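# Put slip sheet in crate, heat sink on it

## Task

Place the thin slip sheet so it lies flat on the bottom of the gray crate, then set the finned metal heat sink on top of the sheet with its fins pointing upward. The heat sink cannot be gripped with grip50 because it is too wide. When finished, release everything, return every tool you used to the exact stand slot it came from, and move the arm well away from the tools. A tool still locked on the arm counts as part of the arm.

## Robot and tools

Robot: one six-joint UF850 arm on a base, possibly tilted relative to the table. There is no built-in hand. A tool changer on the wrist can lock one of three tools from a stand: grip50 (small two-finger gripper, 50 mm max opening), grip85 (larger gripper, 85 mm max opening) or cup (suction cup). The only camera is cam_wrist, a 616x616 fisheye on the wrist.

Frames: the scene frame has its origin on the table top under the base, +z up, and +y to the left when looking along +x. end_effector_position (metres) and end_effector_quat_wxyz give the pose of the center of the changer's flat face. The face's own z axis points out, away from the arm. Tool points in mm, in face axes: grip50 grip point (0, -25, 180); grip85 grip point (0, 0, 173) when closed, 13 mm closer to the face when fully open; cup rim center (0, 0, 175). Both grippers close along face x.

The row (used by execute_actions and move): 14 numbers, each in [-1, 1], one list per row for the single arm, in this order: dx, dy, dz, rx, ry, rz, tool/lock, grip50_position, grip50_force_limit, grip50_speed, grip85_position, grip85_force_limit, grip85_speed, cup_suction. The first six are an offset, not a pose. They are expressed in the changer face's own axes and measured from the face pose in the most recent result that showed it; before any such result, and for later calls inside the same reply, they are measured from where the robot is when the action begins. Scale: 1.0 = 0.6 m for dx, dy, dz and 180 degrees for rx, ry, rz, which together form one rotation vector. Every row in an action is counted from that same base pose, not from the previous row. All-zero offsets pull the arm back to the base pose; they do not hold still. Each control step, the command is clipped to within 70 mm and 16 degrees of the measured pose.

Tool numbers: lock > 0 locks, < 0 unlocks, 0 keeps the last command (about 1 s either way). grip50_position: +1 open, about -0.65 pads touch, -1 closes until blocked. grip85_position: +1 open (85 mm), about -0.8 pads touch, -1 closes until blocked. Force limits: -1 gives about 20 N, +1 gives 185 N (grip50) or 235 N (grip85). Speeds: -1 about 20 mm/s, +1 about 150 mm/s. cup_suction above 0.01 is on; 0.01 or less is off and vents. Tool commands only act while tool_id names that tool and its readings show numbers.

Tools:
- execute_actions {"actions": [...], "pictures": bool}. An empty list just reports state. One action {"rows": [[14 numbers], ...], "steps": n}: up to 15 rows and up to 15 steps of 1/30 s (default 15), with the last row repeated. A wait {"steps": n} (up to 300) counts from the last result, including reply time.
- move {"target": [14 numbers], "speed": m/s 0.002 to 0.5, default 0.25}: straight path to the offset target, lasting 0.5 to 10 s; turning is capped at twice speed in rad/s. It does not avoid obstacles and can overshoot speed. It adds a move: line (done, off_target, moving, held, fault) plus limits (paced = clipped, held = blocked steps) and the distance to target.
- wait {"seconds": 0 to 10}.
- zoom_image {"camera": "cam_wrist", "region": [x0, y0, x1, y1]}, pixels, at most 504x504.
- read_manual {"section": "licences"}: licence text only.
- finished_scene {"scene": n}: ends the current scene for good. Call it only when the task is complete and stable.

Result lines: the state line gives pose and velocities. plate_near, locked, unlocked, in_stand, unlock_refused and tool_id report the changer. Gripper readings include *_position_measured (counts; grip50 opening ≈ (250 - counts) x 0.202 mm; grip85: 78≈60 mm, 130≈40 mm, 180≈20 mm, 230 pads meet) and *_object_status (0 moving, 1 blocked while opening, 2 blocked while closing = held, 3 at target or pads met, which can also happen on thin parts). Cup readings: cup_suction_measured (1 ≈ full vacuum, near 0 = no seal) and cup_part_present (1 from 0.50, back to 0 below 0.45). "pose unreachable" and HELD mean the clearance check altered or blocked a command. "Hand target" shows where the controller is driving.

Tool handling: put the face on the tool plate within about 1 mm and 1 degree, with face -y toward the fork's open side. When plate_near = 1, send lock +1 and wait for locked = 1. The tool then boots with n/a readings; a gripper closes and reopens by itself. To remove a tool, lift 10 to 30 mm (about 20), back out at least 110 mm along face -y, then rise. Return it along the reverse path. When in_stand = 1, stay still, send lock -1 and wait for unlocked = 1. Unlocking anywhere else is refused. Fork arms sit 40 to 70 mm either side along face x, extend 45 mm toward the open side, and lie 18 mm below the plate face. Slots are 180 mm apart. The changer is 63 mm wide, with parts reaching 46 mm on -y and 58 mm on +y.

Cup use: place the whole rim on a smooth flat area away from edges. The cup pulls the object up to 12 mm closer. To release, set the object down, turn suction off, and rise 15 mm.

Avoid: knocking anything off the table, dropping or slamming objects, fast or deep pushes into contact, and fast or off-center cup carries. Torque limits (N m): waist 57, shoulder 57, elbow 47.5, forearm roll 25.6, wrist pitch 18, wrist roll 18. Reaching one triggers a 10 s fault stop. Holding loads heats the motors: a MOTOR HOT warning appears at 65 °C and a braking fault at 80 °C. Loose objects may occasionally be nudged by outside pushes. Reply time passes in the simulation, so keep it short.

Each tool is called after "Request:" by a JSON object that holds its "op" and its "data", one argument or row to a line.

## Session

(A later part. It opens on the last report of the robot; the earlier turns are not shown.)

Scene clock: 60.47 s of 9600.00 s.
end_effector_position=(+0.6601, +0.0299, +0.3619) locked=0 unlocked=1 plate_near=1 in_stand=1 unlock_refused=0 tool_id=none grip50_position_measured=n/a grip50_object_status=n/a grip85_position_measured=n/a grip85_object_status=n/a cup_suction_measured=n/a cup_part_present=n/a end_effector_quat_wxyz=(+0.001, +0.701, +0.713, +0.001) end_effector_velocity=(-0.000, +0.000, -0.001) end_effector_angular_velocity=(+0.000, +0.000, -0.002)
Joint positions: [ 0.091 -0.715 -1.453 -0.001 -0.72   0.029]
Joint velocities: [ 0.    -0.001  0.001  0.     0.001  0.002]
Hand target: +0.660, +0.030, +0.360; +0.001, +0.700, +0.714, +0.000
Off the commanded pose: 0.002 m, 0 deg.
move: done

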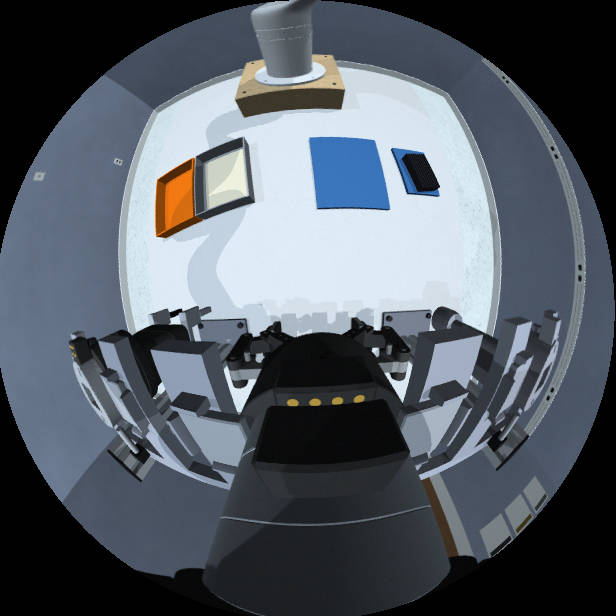

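Request:
{"op": "move", "data": {
  "target": [0,0,0,0,0,0,1,0,0,0,1,0,0,0]
}}

Request:
{"op": "wait", "data": {
  "seconds": 1
}}

Request:
{"op": "move", "data": {
  "target": [0,0,-0.033,0,0,0,0,0,0,0,1,0,0,0],
  "speed": 0.05
}}

Request:
{"op": "move", "data": {
  "target": [0,-0.25,0,0,0,0,0,0,0,0,1,0,0,0],
  "speed": 0.15
}}

Request:
{"op": "move", "data": {
  "target": [0.475,-0.275,0.2,0,0,-0.06,0,0,0,0,1,0,0,0]
}}

Scene clock: 65.63 s of 9600.00 s.
end_effector_position=(+0.6602, +0.0300, +0.3619) locked=0 unlocked=0 plate_near=1 in_stand=1 unlock_refused=0 tool_id=none grip50_position_measured=n/a grip50_object_status=n/a grip85_position_measured=n/a grip85_object_status=n/a cup_suction_measured=n/a cup_part_present=n/a end_effector_quat_wxyz=(+0.001, +0.701, +0.713, +0.001) end_effector_velocity=(-0.000, -0.000, -0.000) end_effector_angular_velocity=(+0.000, +0.000, -0.002)
Joint positions: [ 0.092 -0.715 -1.453 -0.001 -0.719  0.029]
Joint velocities: [-0.    -0.    -0.     0.    -0.     0.002]
Hand target: +0.660, +0.030, +0.362; +0.001, +0.701, +0.713, +0.001
Off the commanded pose: 0.000 m, 0 deg.
move: done

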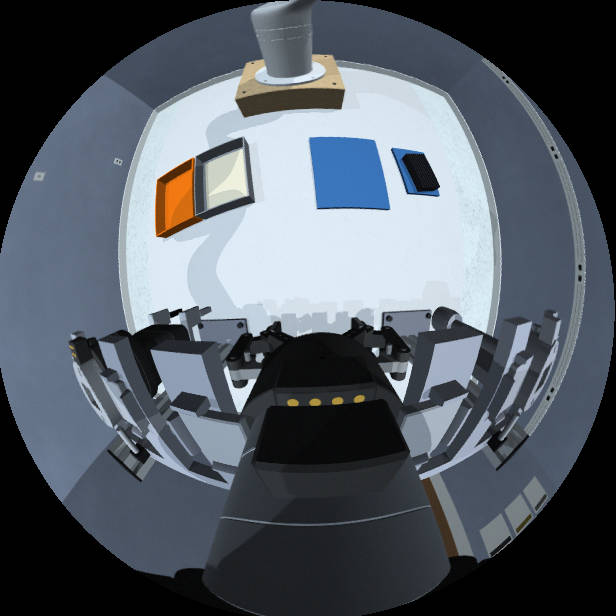

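Scene clock: 66.63 s of 9600.00 s.
end_effector_position=(+0.6602, +0.0299, +0.3621) locked=1 unlocked=0 plate_near=1 in_stand=1 unlock_refused=0 tool_id=grip85 grip50_position_measured=n/a grip50_object_status=n/a grip85_position_measured=n/a grip85_object_status=n/a cup_suction_measured=n/a cup_part_present=n/a end_effector_quat_wxyz=(+0.001, +0.701, +0.713, +0.001) end_effector_velocity=(+0.000, -0.000, +0.001) end_effector_angular_velocity=(-0.000, -0.002, -0.000)
Joint positions: [ 0.091 -0.715 -1.453 -0.001 -0.72   0.029]
Joint velocities: [-0.     0.001 -0.001 -0.     0.     0.   ]
Hand target: +0.660, +0.030, +0.362; +0.001, +0.701, +0.713, +0.001
Off the commanded pose: 0.000 m, 0 deg.
Steps of this call (steps 1 to 30: nothing new was sent). Readings (end_effector_position | what the end effector reports):
1: (+0.6602, +0.0300, +0.3619) | locked=0 unlocked=0 plate_near=1 in_stand=1 unlock_refused=0 tool_id=none grip50_position_measured=n/a grip50_object_status=n/a grip85_position_measured=n/a grip85_object_status=n/a cup_suction_measured=n/a cup_part_present=n/a
2: (+0.6602, +0.0300, +0.3619) | locked=0 unlocked=0 plate_near=1 in_stand=1 unlock_refused=0 tool_id=none grip50_position_measured=n/a grip50_object_status=n/a grip85_position_measured=n/a grip85_object_status=n/a cup_suction_measured=n/a cup_part_present=n/a
4: (+0.6603, +0.0300, +0.3622) | locked=1 unlocked=0 plate_near=1 in_stand=1 unlock_refused=0 tool_id=grip85 grip50_position_measured=n/a grip50_object_status=n/a grip85_position_measured=n/a grip85_object_status=n/a cup_suction_measured=n/a cup_part_present=n/a
8: (+0.6603, +0.0300, +0.3622) | locked=1 unlocked=0 plate_near=1 in_stand=1 unlock_refused=0 tool_id=grip85 grip50_position_measured=n/a grip50_object_status=n/a grip85_position_measured=n/a grip85_object_status=n/a cup_suction_measured=n/a cup_part_present=n/a
30: the state above

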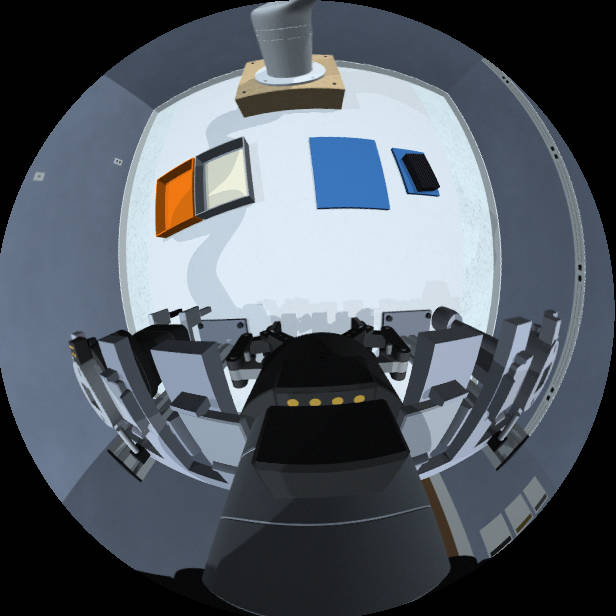

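Scene clock: 67.40 s of 9600.00 s.
end_effector_position=(+0.6601, +0.0302, +0.3817) locked=1 unlocked=0 plate_near=1 in_stand=0 unlock_refused=0 tool_id=grip85 grip50_position_measured=n/a grip50_object_status=n/a grip85_position_measured=n/a grip85_object_status=n/a cup_suction_measured=n/a cup_part_present=n/a end_effector_quat_wxyz=(+0.001, +0.701, +0.713, +0.001) end_effector_velocity=(-0.001, -0.001, +0.000) end_effector_angular_velocity=(-0.001, +0.003, -0.001)
Joint positions: [ 0.092 -0.69  -1.462 -0.001 -0.753  0.029]
Joint velocities: [-0.002  0.001  0.    -0.001 -0.004 -0.   ]
Hand target: +0.660, +0.030, +0.382; +0.001, +0.701, +0.713, +0.001
Off the commanded pose: 0.000 m, 0 deg.
move: done

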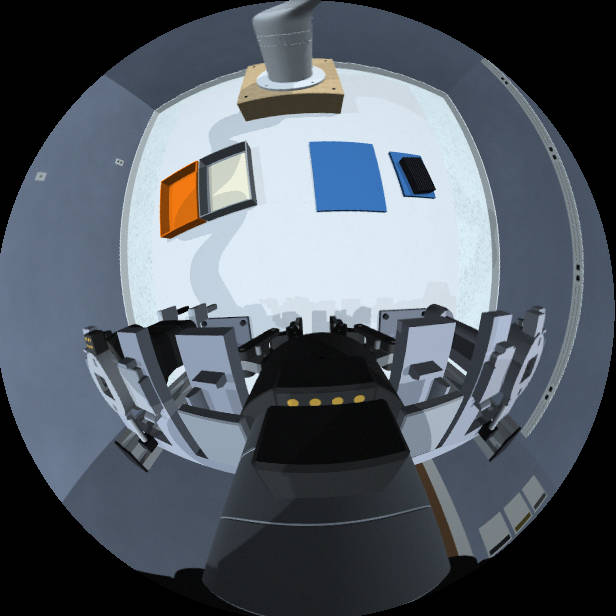

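Scene clock: 68.80 s of 9600.00 s.
end_effector_position=(+0.5106, +0.0272, +0.3812) locked=1 unlocked=0 plate_near=1 in_stand=0 unlock_refused=0 tool_id=grip85 grip50_position_measured=n/a grip50_object_status=n/a grip85_position_measured=n/a grip85_object_status=n/a cup_suction_measured=n/a cup_part_present=n/a end_effector_quat_wxyz=(+0.001, +0.701, +0.713, +0.001) end_effector_velocity=(-0.002, -0.001, -0.001) end_effector_angular_velocity=(-0.000, +0.003, -0.001)
Joint positions: [ 0.1   -0.365 -0.965 -0.001 -0.58   0.037]
Joint velocities: [-0.001  0.003  0.006 -0.     0.    -0.   ]
Hand target: +0.510, +0.027, +0.381; +0.001, +0.701, +0.713, +0.001
Off the commanded pose: 0.001 m, 0 deg.
move: done

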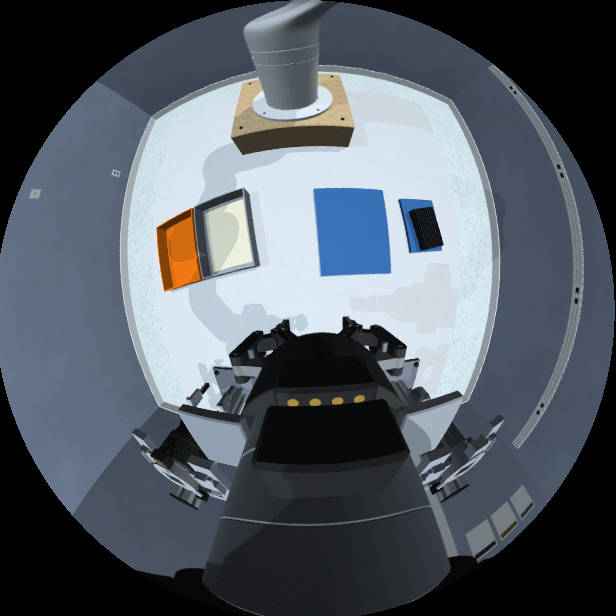

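Scene clock: 70.70 s of 9600.00 s.
end_effector_position=(+0.3405, +0.3091, +0.2606) locked=1 unlocked=0 plate_near=1 in_stand=0 unlock_refused=0 tool_id=grip85 grip50_position_measured=n/a grip50_object_status=n/a grip85_position_measured=3 grip85_object_status=3 cup_suction_measured=n/a cup_part_present=n/a end_effector_quat_wxyz=(+0.001, +0.631, +0.776, +0.001) end_effector_velocity=(-0.001, +0.001, -0.001) end_effector_angular_velocity=(-0.001, -0.000, +0.001)
Joint positions: [ 0.792 -0.512 -0.799 -0.048 -0.273  0.586]
Joint velocities: [ 0.004 -0.002 -0.001 -0.005  0.001  0.008]
Hand target: +0.340, +0.309, +0.260; +0.001, +0.630, +0.776, +0.001
Off the commanded pose: 0.000 m, 0 deg.
move: done

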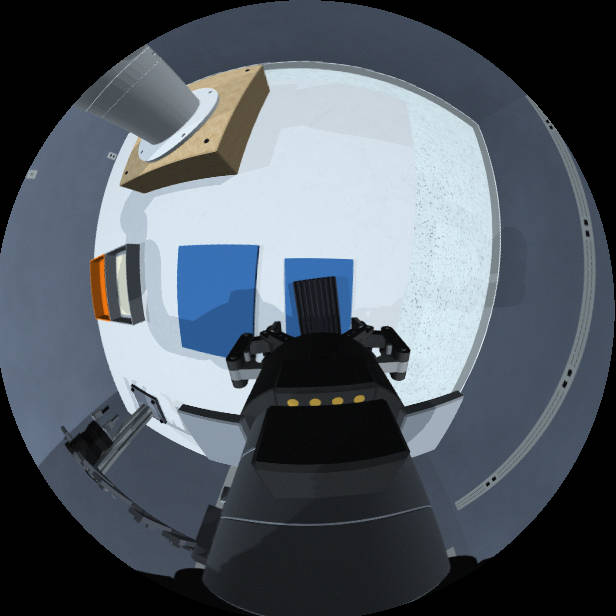

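Request:
{"op": "move", "data": {
  "target": [0.003,0,0.103,0,0,-0.022,0,0,0,0,1,0,0,0],
  "speed": 0.06
}}

Request:
{"op": "move", "data": {
  "target": [0,0,0,0,0,0,0,0,0,0,-1,0,-0.5,0]
}}

Request:
{"op": "move", "data": {
  "target": [0,0,-0.16,0,0,0.042,0,0,0,0,-1,0,-0.5,0],
  "speed": 0.1
}}

Scene clock: 76.10 s of 9600.00 s.
end_effector_position=(+0.3404, +0.3110, +0.1989) locked=1 unlocked=0 plate_near=1 in_stand=0 unlock_refused=0 tool_id=grip85 grip50_position_measured=n/a grip50_object_status=n/a grip85_position_measured=3 grip85_object_status=3 cup_suction_measured=n/a cup_part_present=n/a end_effector_quat_wxyz=(+0.001, +0.603, +0.797, +0.001) end_effector_velocity=(+0.000, +0.000, -0.001) end_effector_angular_velocity=(+0.000, -0.001, +0.001)
Joint positions: [ 0.793 -0.662 -0.826 -0.088 -0.151  0.559]
Joint velocities: [ 0.    -0.002 -0.001 -0.003  0.001  0.003]
Hand target: +0.340, +0.311, +0.199; +0.001, +0.603, +0.797, +0.001
Off the commanded pose: 0.000 m, 0 deg.
move: done

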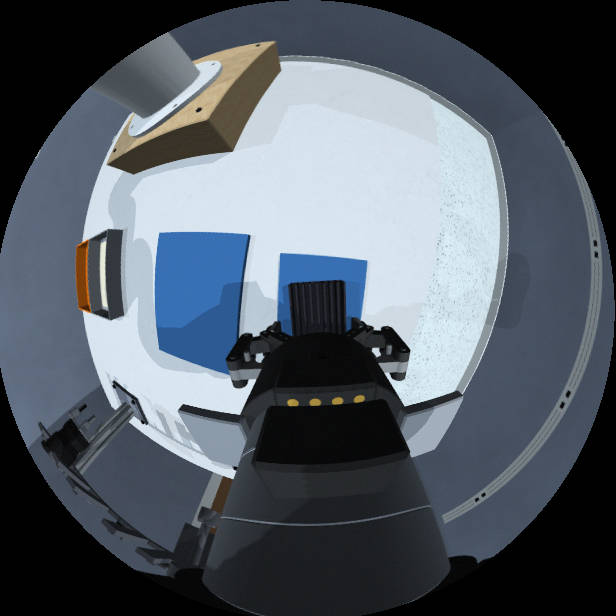

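Scene clock: 77.00 s of 9600.00 s.
end_effector_position=(+0.3406, +0.3112, +0.1991) locked=1 unlocked=0 plate_near=1 in_stand=0 unlock_refused=0 tool_id=grip85 grip50_position_measured=n/a grip50_object_status=n/a grip85_position_measured=81 grip85_object_status=2 cup_suction_measured=n/a cup_part_present=n/a end_effector_quat_wxyz=(+0.001, +0.603, +0.797, +0.001) end_effector_velocity=(+0.000, -0.000, +0.000) end_effector_angular_velocity=(+0.000, -0.000, +0.001)
Joint positions: [ 0.793 -0.661 -0.827 -0.088 -0.151  0.559]
Joint velocities: [-0.001  0.    -0.    -0.     0.    -0.001]
Hand target: +0.340, +0.311, +0.199; +0.001, +0.603, +0.797, +0.001
Off the commanded pose: 0.000 m, 0 deg.
move: done

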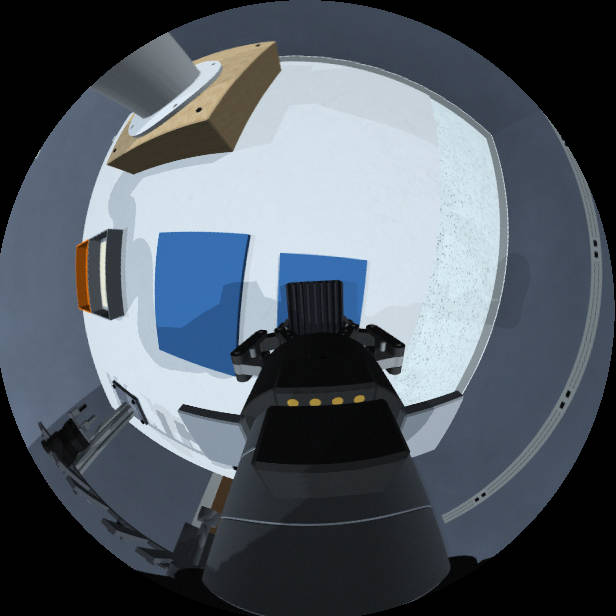

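Scene clock: 78.30 s of 9600.00 s.
end_effector_position=(+0.3400, +0.3109, +0.2950) locked=1 unlocked=0 plate_near=1 in_stand=0 unlock_refused=0 tool_id=grip85 grip50_position_measured=n/a grip50_object_status=n/a grip85_position_measured=81 grip85_object_status=2 cup_suction_measured=n/a cup_part_present=n/a end_effector_quat_wxyz=(+0.001, +0.655, +0.756, +0.001) end_effector_velocity=(-0.001, +0.001, +0.001) end_effector_angular_velocity=(-0.001, +0.000, -0.000)
Joint positions: [ 0.796 -0.436 -0.798 -0.038 -0.348  0.643]
Joint velocities: [ 0.002  0.002 -0.    -0.001 -0.003  0.003]
Hand target: +0.340, +0.311, +0.295; +0.001, +0.655, +0.756, +0.001
Off the commanded pose: 0.000 m, 0 deg.
move: done

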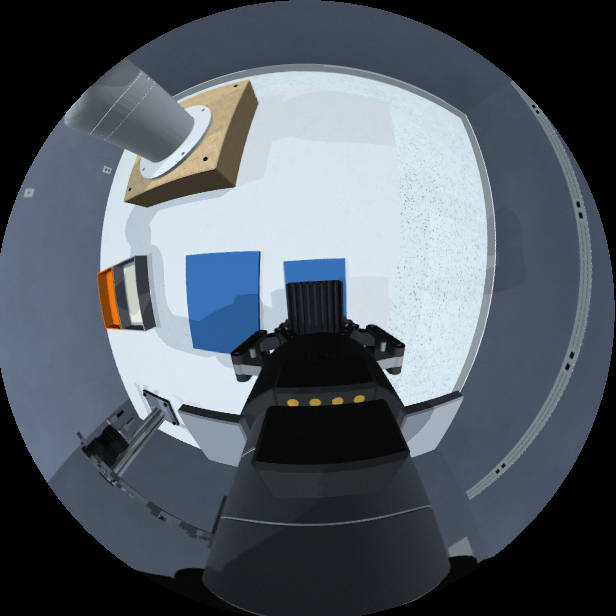

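Request:
{"op": "move", "data": {
  "target": [-0.806,-0.106,0,0,0,0,0,0,0,0,-1,0,-0.5,0]
}}

Request:
{"op": "move", "data": {
  "target": [0,0,0.14,0,0,0,0,0,0,0,-1,0,-0.5,0],
  "speed": 0.06
}}

Scene clock: 83.87 s of 9600.00 s.
end_effector_position=(+0.3473, -0.1775, +0.2948) locked=1 unlocked=0 plate_near=1 in_stand=0 unlock_refused=0 tool_id=grip85 grip50_position_measured=n/a grip50_object_status=n/a grip85_position_measured=81 grip85_object_status=2 cup_suction_measured=n/a cup_part_present=n/a end_effector_quat_wxyz=(+0.001, +0.655, +0.756, +0.001) end_effector_velocity=(+0.001, -0.002, +0.001) end_effector_angular_velocity=(+0.006, -0.005, +0.002)
Joint positions: [-0.435 -0.305 -0.6    0.033 -0.279 -0.655]
Joint velocities: [-0.008 -0.001 -0.004  0.029 -0.001 -0.037]
Hand target: +0.347, -0.178, +0.295; +0.001, +0.655, +0.756, +0.001
Off the commanded pose: 0.001 m, 0 deg.
move: done

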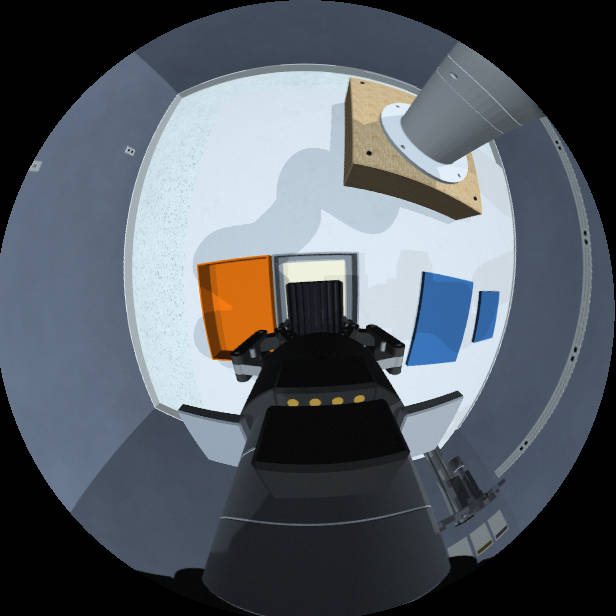

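Scene clock: 85.60 s of 9600.00 s.
end_effector_position=(+0.3477, -0.1776, +0.2107) locked=1 unlocked=0 plate_near=1 in_stand=0 unlock_refused=0 tool_id=grip85 grip50_position_measured=n/a grip50_object_status=n/a grip85_position_measured=81 grip85_object_status=2 cup_suction_measured=n/a cup_part_present=n/a end_effector_quat_wxyz=(+0.001, +0.655, +0.756, +0.000) end_effector_velocity=(-0.000, -0.001, -0.001) end_effector_angular_velocity=(+0.003, -0.002, -0.001)
Joint positions: [-0.432 -0.537 -0.624  0.117 -0.071 -0.739]
Joint velocities: [-0.003 -0.003 -0.001  0.053  0.001 -0.054]
Hand target: +0.348, -0.178, +0.211; +0.001, +0.655, +0.756, +0.001
Off the commanded pose: 0.000 m, 0 deg.
move: done

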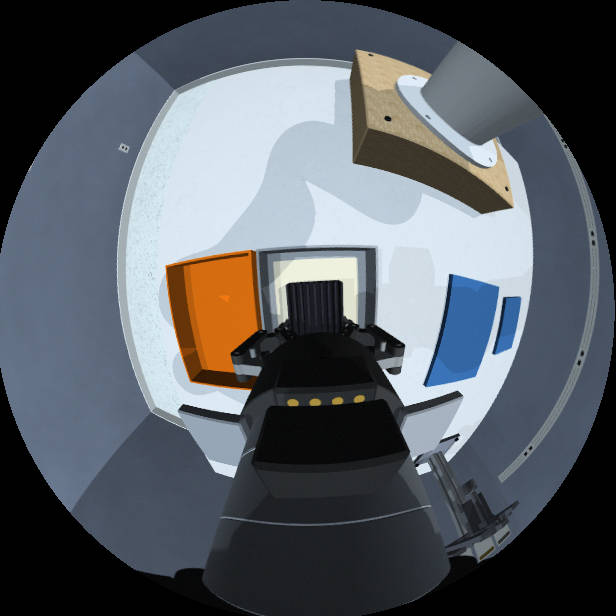

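Request:
{"op": "move", "data": {
  "target": [0,0,0.022,0,0,0,0,0,0,0,-1,0,-0.5,0],
  "speed": 0.01
}}

Request:
{"op": "move", "data": {
  "target": [0,0,0,0,0,0,0,0,0,0,0.7,0,-0.5,0]
}}

Request:
{"op": "move", "data": {
  "target": [0,0,-0.305,0,0,0.04,0,0,0,0,0.7,0,-0.5,0],
  "speed": 0.15
}}

Request:
{"op": "move", "data": {
  "target": [0.336,0.28,0,0,0,0,0,0,0,0,1,0,0,0]
}}

Scene clock: 90.50 s of 9600.00 s.
end_effector_position=(+0.3478, -0.1776, +0.1976) locked=1 unlocked=0 plate_near=1 in_stand=0 unlock_refused=0 tool_id=grip85 grip50_position_measured=n/a grip50_object_status=n/a grip85_position_measured=81 grip85_object_status=2 cup_suction_measured=n/a cup_part_present=n/a end_effector_quat_wxyz=(+0.001, +0.655, +0.756, +0.000) end_effector_velocity=(+0.001, +0.000, -0.000) end_effector_angular_velocity=(+0.001, -0.002, +0.002)
Joint positions: [-0.432 -0.575 -0.632  0.182 -0.042 -0.803]
Joint velocities: [ 0.001 -0.002 -0.002  0.045  0.002 -0.046]
Hand target: +0.348, -0.178, +0.198; +0.001, +0.655, +0.756, +0.000
Off the commanded pose: 0.000 m, 0 deg.
move: done

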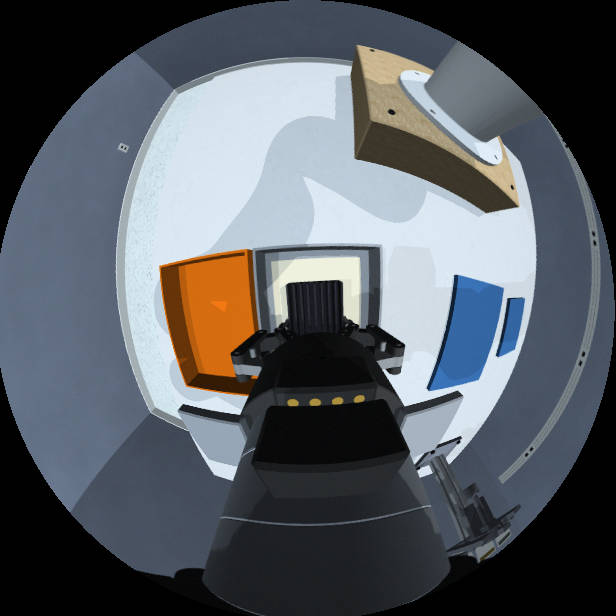

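Scene clock: 91.13 s of 9600.00 s.
end_effector_position=(+0.3478, -0.1776, +0.1976) locked=1 unlocked=0 plate_near=1 in_stand=0 unlock_refused=0 tool_id=grip85 grip50_position_measured=n/a grip50_object_status=n/a grip85_position_measured=41 grip85_object_status=0 cup_suction_measured=n/a cup_part_present=n/a end_effector_quat_wxyz=(+0.001, +0.655, +0.756, +0.000) end_effector_velocity=(-0.000, +0.000, -0.001) end_effector_angular_velocity=(+0.001, +0.001, -0.001)
Joint positions: [-0.432 -0.575 -0.632  0.182 -0.042 -0.803]
Joint velocities: [ 0.    -0.001 -0.    -0.    -0.     0.002]
Hand target: +0.348, -0.178, +0.198; +0.001, +0.655, +0.756, +0.000
Off the commanded pose: 0.000 m, 0 deg.
move: done

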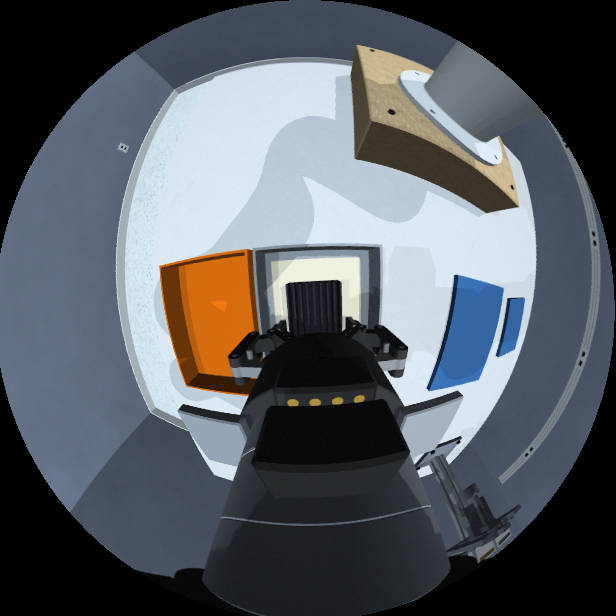

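Scene clock: 92.77 s of 9600.00 s.
end_effector_position=(+0.3470, -0.1771, +0.3807) locked=1 unlocked=0 plate_near=1 in_stand=0 unlock_refused=0 tool_id=grip85 grip50_position_measured=n/a grip50_object_status=n/a grip85_position_measured=41 grip85_object_status=3 cup_suction_measured=n/a cup_part_present=n/a end_effector_quat_wxyz=(+0.000, +0.701, +0.713, -0.000) end_effector_velocity=(+0.001, -0.001, +0.003) end_effector_angular_velocity=(-0.002, -0.004, -0.002)
Joint positions: [-0.435 -0.103 -0.626  0.015 -0.508 -0.512]
Joint velocities: [-0.001  0.004 -0.003 -0.    -0.003  0.002]
Hand target: +0.347, -0.177, +0.381; +0.001, +0.701, +0.713, -0.000
Off the commanded pose: 0.001 m, 0 deg.
move: done

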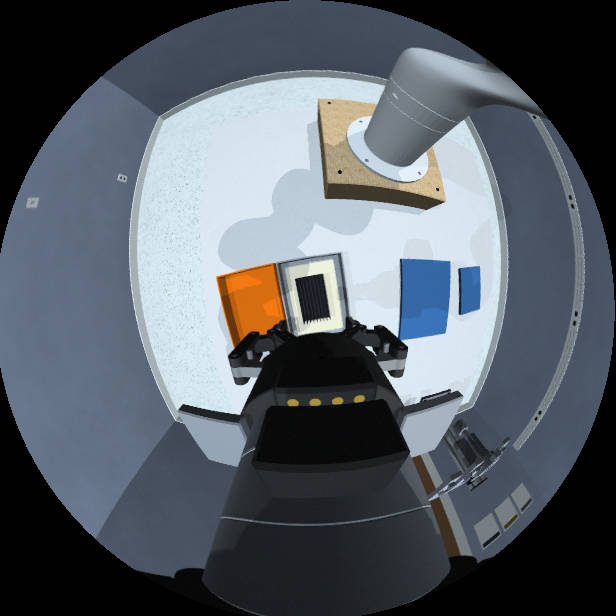

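Scene clock: 94.30 s of 9600.00 s.
end_effector_position=(+0.5107, +0.0280, +0.3806) locked=1 unlocked=0 plate_near=1 in_stand=0 unlock_refused=0 tool_id=grip85 grip50_position_measured=n/a grip50_object_status=n/a grip85_position_measured=3 grip85_object_status=3 cup_suction_measured=n/a cup_part_present=n/a end_effector_quat_wxyz=(+0.000, +0.701, +0.713, -0.001) end_effector_velocity=(+0.002, +0.002, +0.000) end_effector_angular_velocity=(-0.000, -0.003, +0.002)
Joint positions: [ 0.102 -0.367 -0.966 -0.004 -0.582  0.041]
Joint velocities: [ 0.003 -0.003 -0.005 -0.001  0.001  0.001]
Hand target: +0.511, +0.028, +0.381; +0.001, +0.701, +0.713, -0.000
Off the commanded pose: 0.001 m, 0 deg.
move: done

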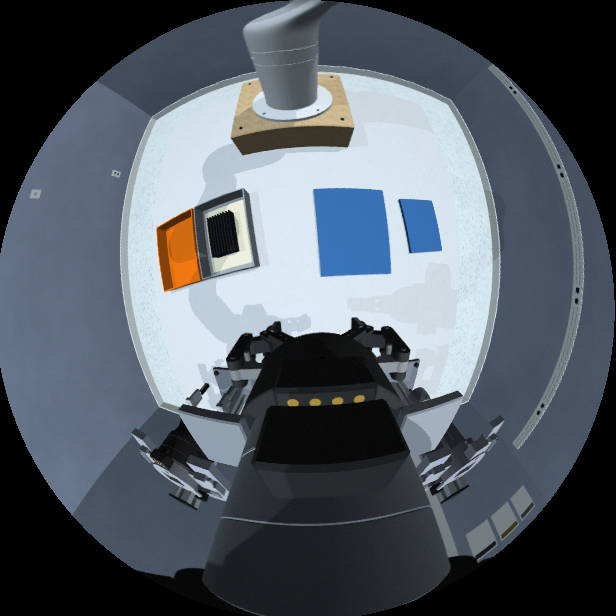

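Request:
{"op": "move", "data": {
  "target": [-0.0015,0.25,0,0,0,0,0,0,0,0,1,0,0,0],
  "speed": 0.12
}}

Request:
{"op": "move", "data": {
  "target": [0,0,0.032,0,0,0,0,0,0,0,1,0,0,0],
  "speed": 0.03
}}

Request:
{"op": "move", "data": {
  "target": [0,0,0,0,0,0,-1,0,0,0,1,0,0,0]
}}

Request:
{"op": "wait", "data": {
  "seconds": 1
}}

Request:
{"op": "move", "data": {
  "target": [0,0,-0.035,0,0,0,0,0,0,0,1,0,0,0],
  "speed": 0.05
}}

Request:
{"op": "move", "data": {
  "target": [0,-0.35,-0.01,0,0,0,0,0,0,0,1,0,0,0]
}}

Scene clock: 102.03 s of 9600.00 s.
end_effector_position=(+0.6602, +0.0300, +0.3808) locked=1 unlocked=0 plate_near=1 in_stand=0 unlock_refused=0 tool_id=grip85 grip50_position_measured=n/a grip50_object_status=n/a grip85_position_measured=3 grip85_object_status=3 cup_suction_measured=n/a cup_part_present=n/a end_effector_quat_wxyz=(+0.000, +0.701, +0.713, -0.001) end_effector_velocity=(+0.002, -0.001, +0.001) end_effector_angular_velocity=(+0.000, -0.001, -0.001)
Joint positions: [ 0.092 -0.693 -1.463 -0.003 -0.755  0.03 ]
Joint velocities: [-0.001 -0.002 -0.006  0.    -0.002 -0.   ]
Hand target: +0.660, +0.030, +0.381; +0.000, +0.701, +0.713, -0.001
Off the commanded pose: 0.001 m, 0 deg.
move: done

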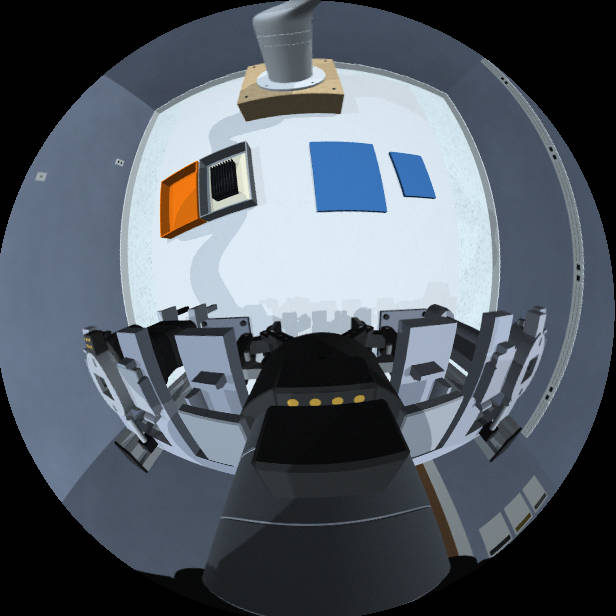

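Scene clock: 102.93 s of 9600.00 s.
end_effector_position=(+0.6604, +0.0298, +0.3625) locked=1 unlocked=0 plate_near=1 in_stand=1 unlock_refused=0 tool_id=grip85 grip50_position_measured=n/a grip50_object_status=n/a grip85_position_measured=3 grip85_object_status=3 cup_suction_measured=n/a cup_part_present=n/a end_effector_quat_wxyz=(+0.000, +0.701, +0.713, -0.001) end_effector_velocity=(+0.000, +0.000, +0.000) end_effector_angular_velocity=(+0.000, -0.000, -0.000)
Joint positions: [ 0.092 -0.716 -1.455 -0.003 -0.723  0.031]
Joint velocities: [ 0.     0.    -0.    -0.     0.     0.001]
Hand target: +0.660, +0.030, +0.362; +0.000, +0.701, +0.713, -0.001
Off the commanded pose: 0.001 m, 0 deg.
move: done

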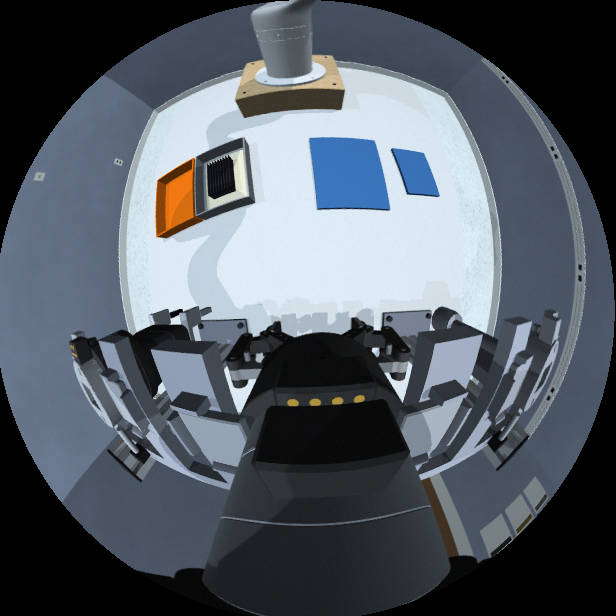

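Scene clock: 103.43 s of 9600.00 s.
end_effector_position=(+0.6603, +0.0298, +0.3623) locked=0 unlocked=0 plate_near=1 in_stand=1 unlock_refused=0 tool_id=none grip50_position_measured=n/a grip50_object_status=n/a grip85_position_measured=n/a grip85_object_status=n/a cup_suction_measured=n/a cup_part_present=n/a end_effector_quat_wxyz=(+0.000, +0.701, +0.713, -0.001) end_effector_velocity=(-0.001, +0.000, -0.001) end_effector_angular_velocity=(+0.000, +0.002, +0.001)
Joint positions: [ 0.092 -0.716 -1.455 -0.003 -0.724  0.031]
Joint velocities: [ 0.    -0.     0.001  0.    -0.    -0.001]
Hand target: +0.660, +0.030, +0.363; +0.000, +0.701, +0.713, -0.001
Off the commanded pose: 0.000 m, 0 deg.
move: done

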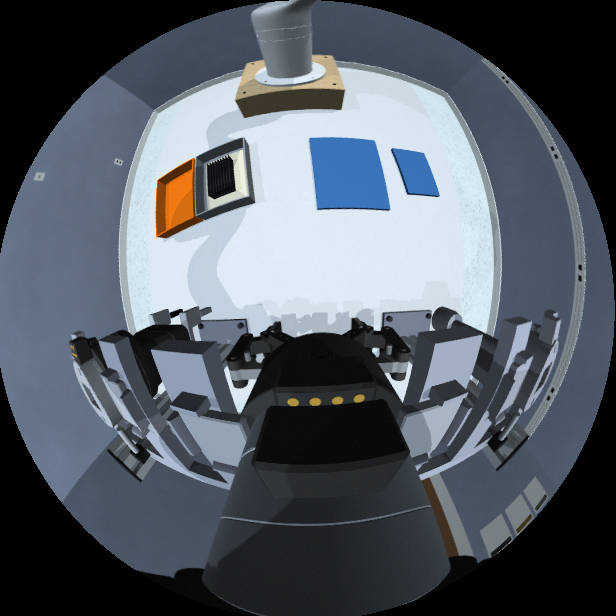

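Scene clock: 104.43 s of 9600.00 s.
end_effector_position=(+0.6603, +0.0298, +0.3624) locked=0 unlocked=1 plate_near=1 in_stand=1 unlock_refused=0 tool_id=none grip50_position_measured=n/a grip50_object_status=n/a grip85_position_measured=n/a grip85_object_status=n/a cup_suction_measured=n/a cup_part_present=n/a end_effector_quat_wxyz=(+0.000, +0.701, +0.713, -0.001) end_effector_velocity=(-0.000, -0.000, -0.001) end_effector_angular_velocity=(-0.000, +0.001, -0.000)
Joint positions: [ 0.092 -0.716 -1.455 -0.003 -0.724  0.031]
Joint velocities: [-0.    -0.001  0.001 -0.     0.     0.   ]
Hand target: +0.660, +0.030, +0.363; +0.000, +0.701, +0.713, -0.001
Off the commanded pose: 0.000 m, 0 deg.
Steps of this call (steps 1 to 30: nothing new was sent). Readings (end_effector_position | what the end effector reports):
1: (+0.6603, +0.0298, +0.3623) | locked=0 unlocked=0 plate_near=1 in_stand=1 unlock_refused=0 tool_id=none grip50_position_measured=n/a grip50_object_status=n/a grip85_position_measured=n/a grip85_object_status=n/a cup_suction_measured=n/a cup_part_present=n/a
2: (+0.6603, +0.0298, +0.3623) | locked=0 unlocked=0 plate_near=1 in_stand=1 unlock_refused=0 tool_id=none grip50_position_measured=n/a grip50_object_status=n/a grip85_position_measured=n/a grip85_object_status=n/a cup_suction_measured=n/a cup_part_present=n/a
4: (+0.6603, +0.0298, +0.3624) | locked=0 unlocked=0 plate_near=1 in_stand=1 unlock_refused=0 tool_id=none grip50_position_measured=n/a grip50_object_status=n/a grip85_position_measured=n/a grip85_object_status=n/a cup_suction_measured=n/a cup_part_present=n/a
8: (+0.6603, +0.0298, +0.3624) | locked=0 unlocked=0 plate_near=1 in_stand=1 unlock_refused=0 tool_id=none grip50_position_measured=n/a grip50_object_status=n/a grip85_position_measured=n/a grip85_object_status=n/a cup_suction_measured=n/a cup_part_present=n/a
30: the state above

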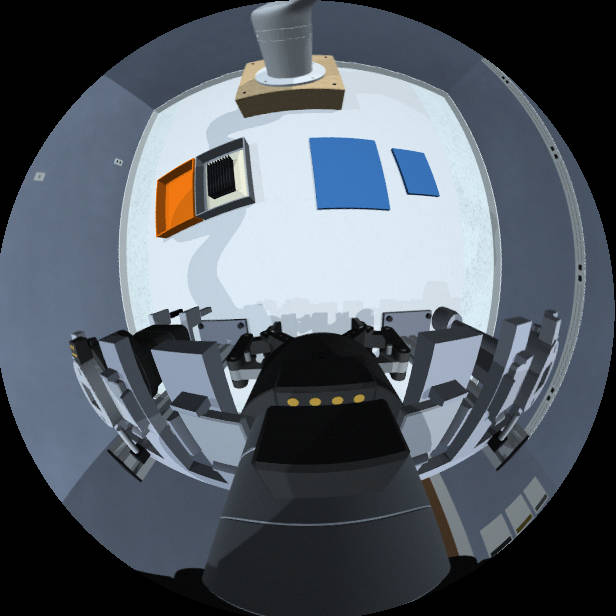

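Scene clock: 105.20 s of 9600.00 s.
end_effector_position=(+0.6602, +0.0298, +0.3832) locked=0 unlocked=1 plate_near=0 in_stand=0 unlock_refused=0 tool_id=none grip50_position_measured=n/a grip50_object_status=n/a grip85_position_measured=n/a grip85_object_status=n/a cup_suction_measured=n/a cup_part_present=n/a end_effector_quat_wxyz=(+0.000, +0.701, +0.713, -0.001) end_effector_velocity=(-0.001, +0.000, +0.000) end_effector_angular_velocity=(+0.000, +0.002, +0.000)
Joint positions: [ 0.092 -0.69  -1.465 -0.003 -0.759  0.031]
Joint velocities: [ 0.     0.001  0.001  0.    -0.002 -0.   ]
Hand target: +0.660, +0.030, +0.383; +0.000, +0.701, +0.713, -0.001
Off the commanded pose: 0.000 m, 0 deg.
move: done

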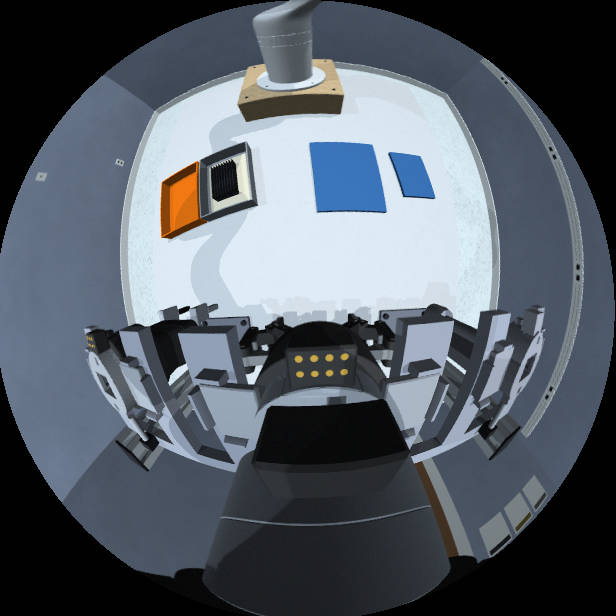

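Scene clock: 106.53 s of 9600.00 s.
end_effector_position=(+0.4508, +0.0258, +0.3891) locked=0 unlocked=1 plate_near=0 in_stand=0 unlock_refused=0 tool_id=none grip50_position_measured=n/a grip50_object_status=n/a grip85_position_measured=n/a grip85_object_status=n/a cup_suction_measured=n/a cup_part_present=n/a end_effector_quat_wxyz=(+0.000, +0.701, +0.713, -0.001) end_effector_velocity=(-0.003, -0.000, +0.000) end_effector_angular_velocity=(-0.000, +0.002, -0.000)
Joint positions: [ 0.104 -0.224 -0.798 -0.004 -0.558  0.045]
Joint velocities: [-0.001  0.005  0.006  0.    -0.001 -0.   ]
Hand target: +0.450, +0.026, +0.389; +0.000, +0.701, +0.713, -0.001
Off the commanded pose: 0.001 m, 0 deg.
move: done

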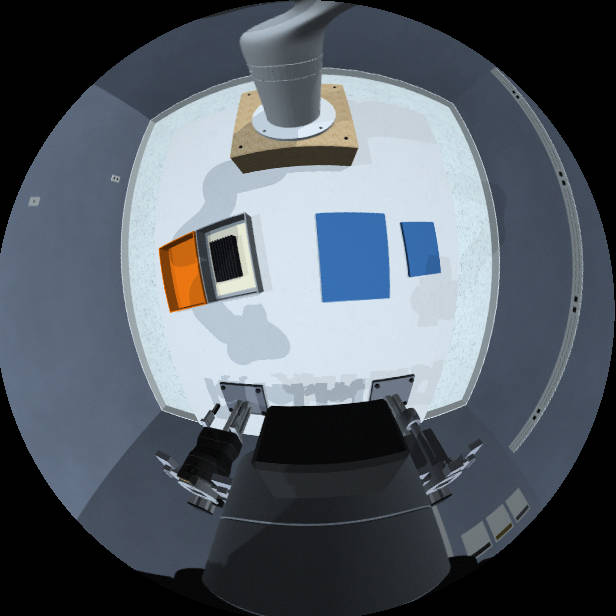

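Request:
{"op": "finished_scene", "data": {
  "scene": 2
}}

The scene is finished: the task was done.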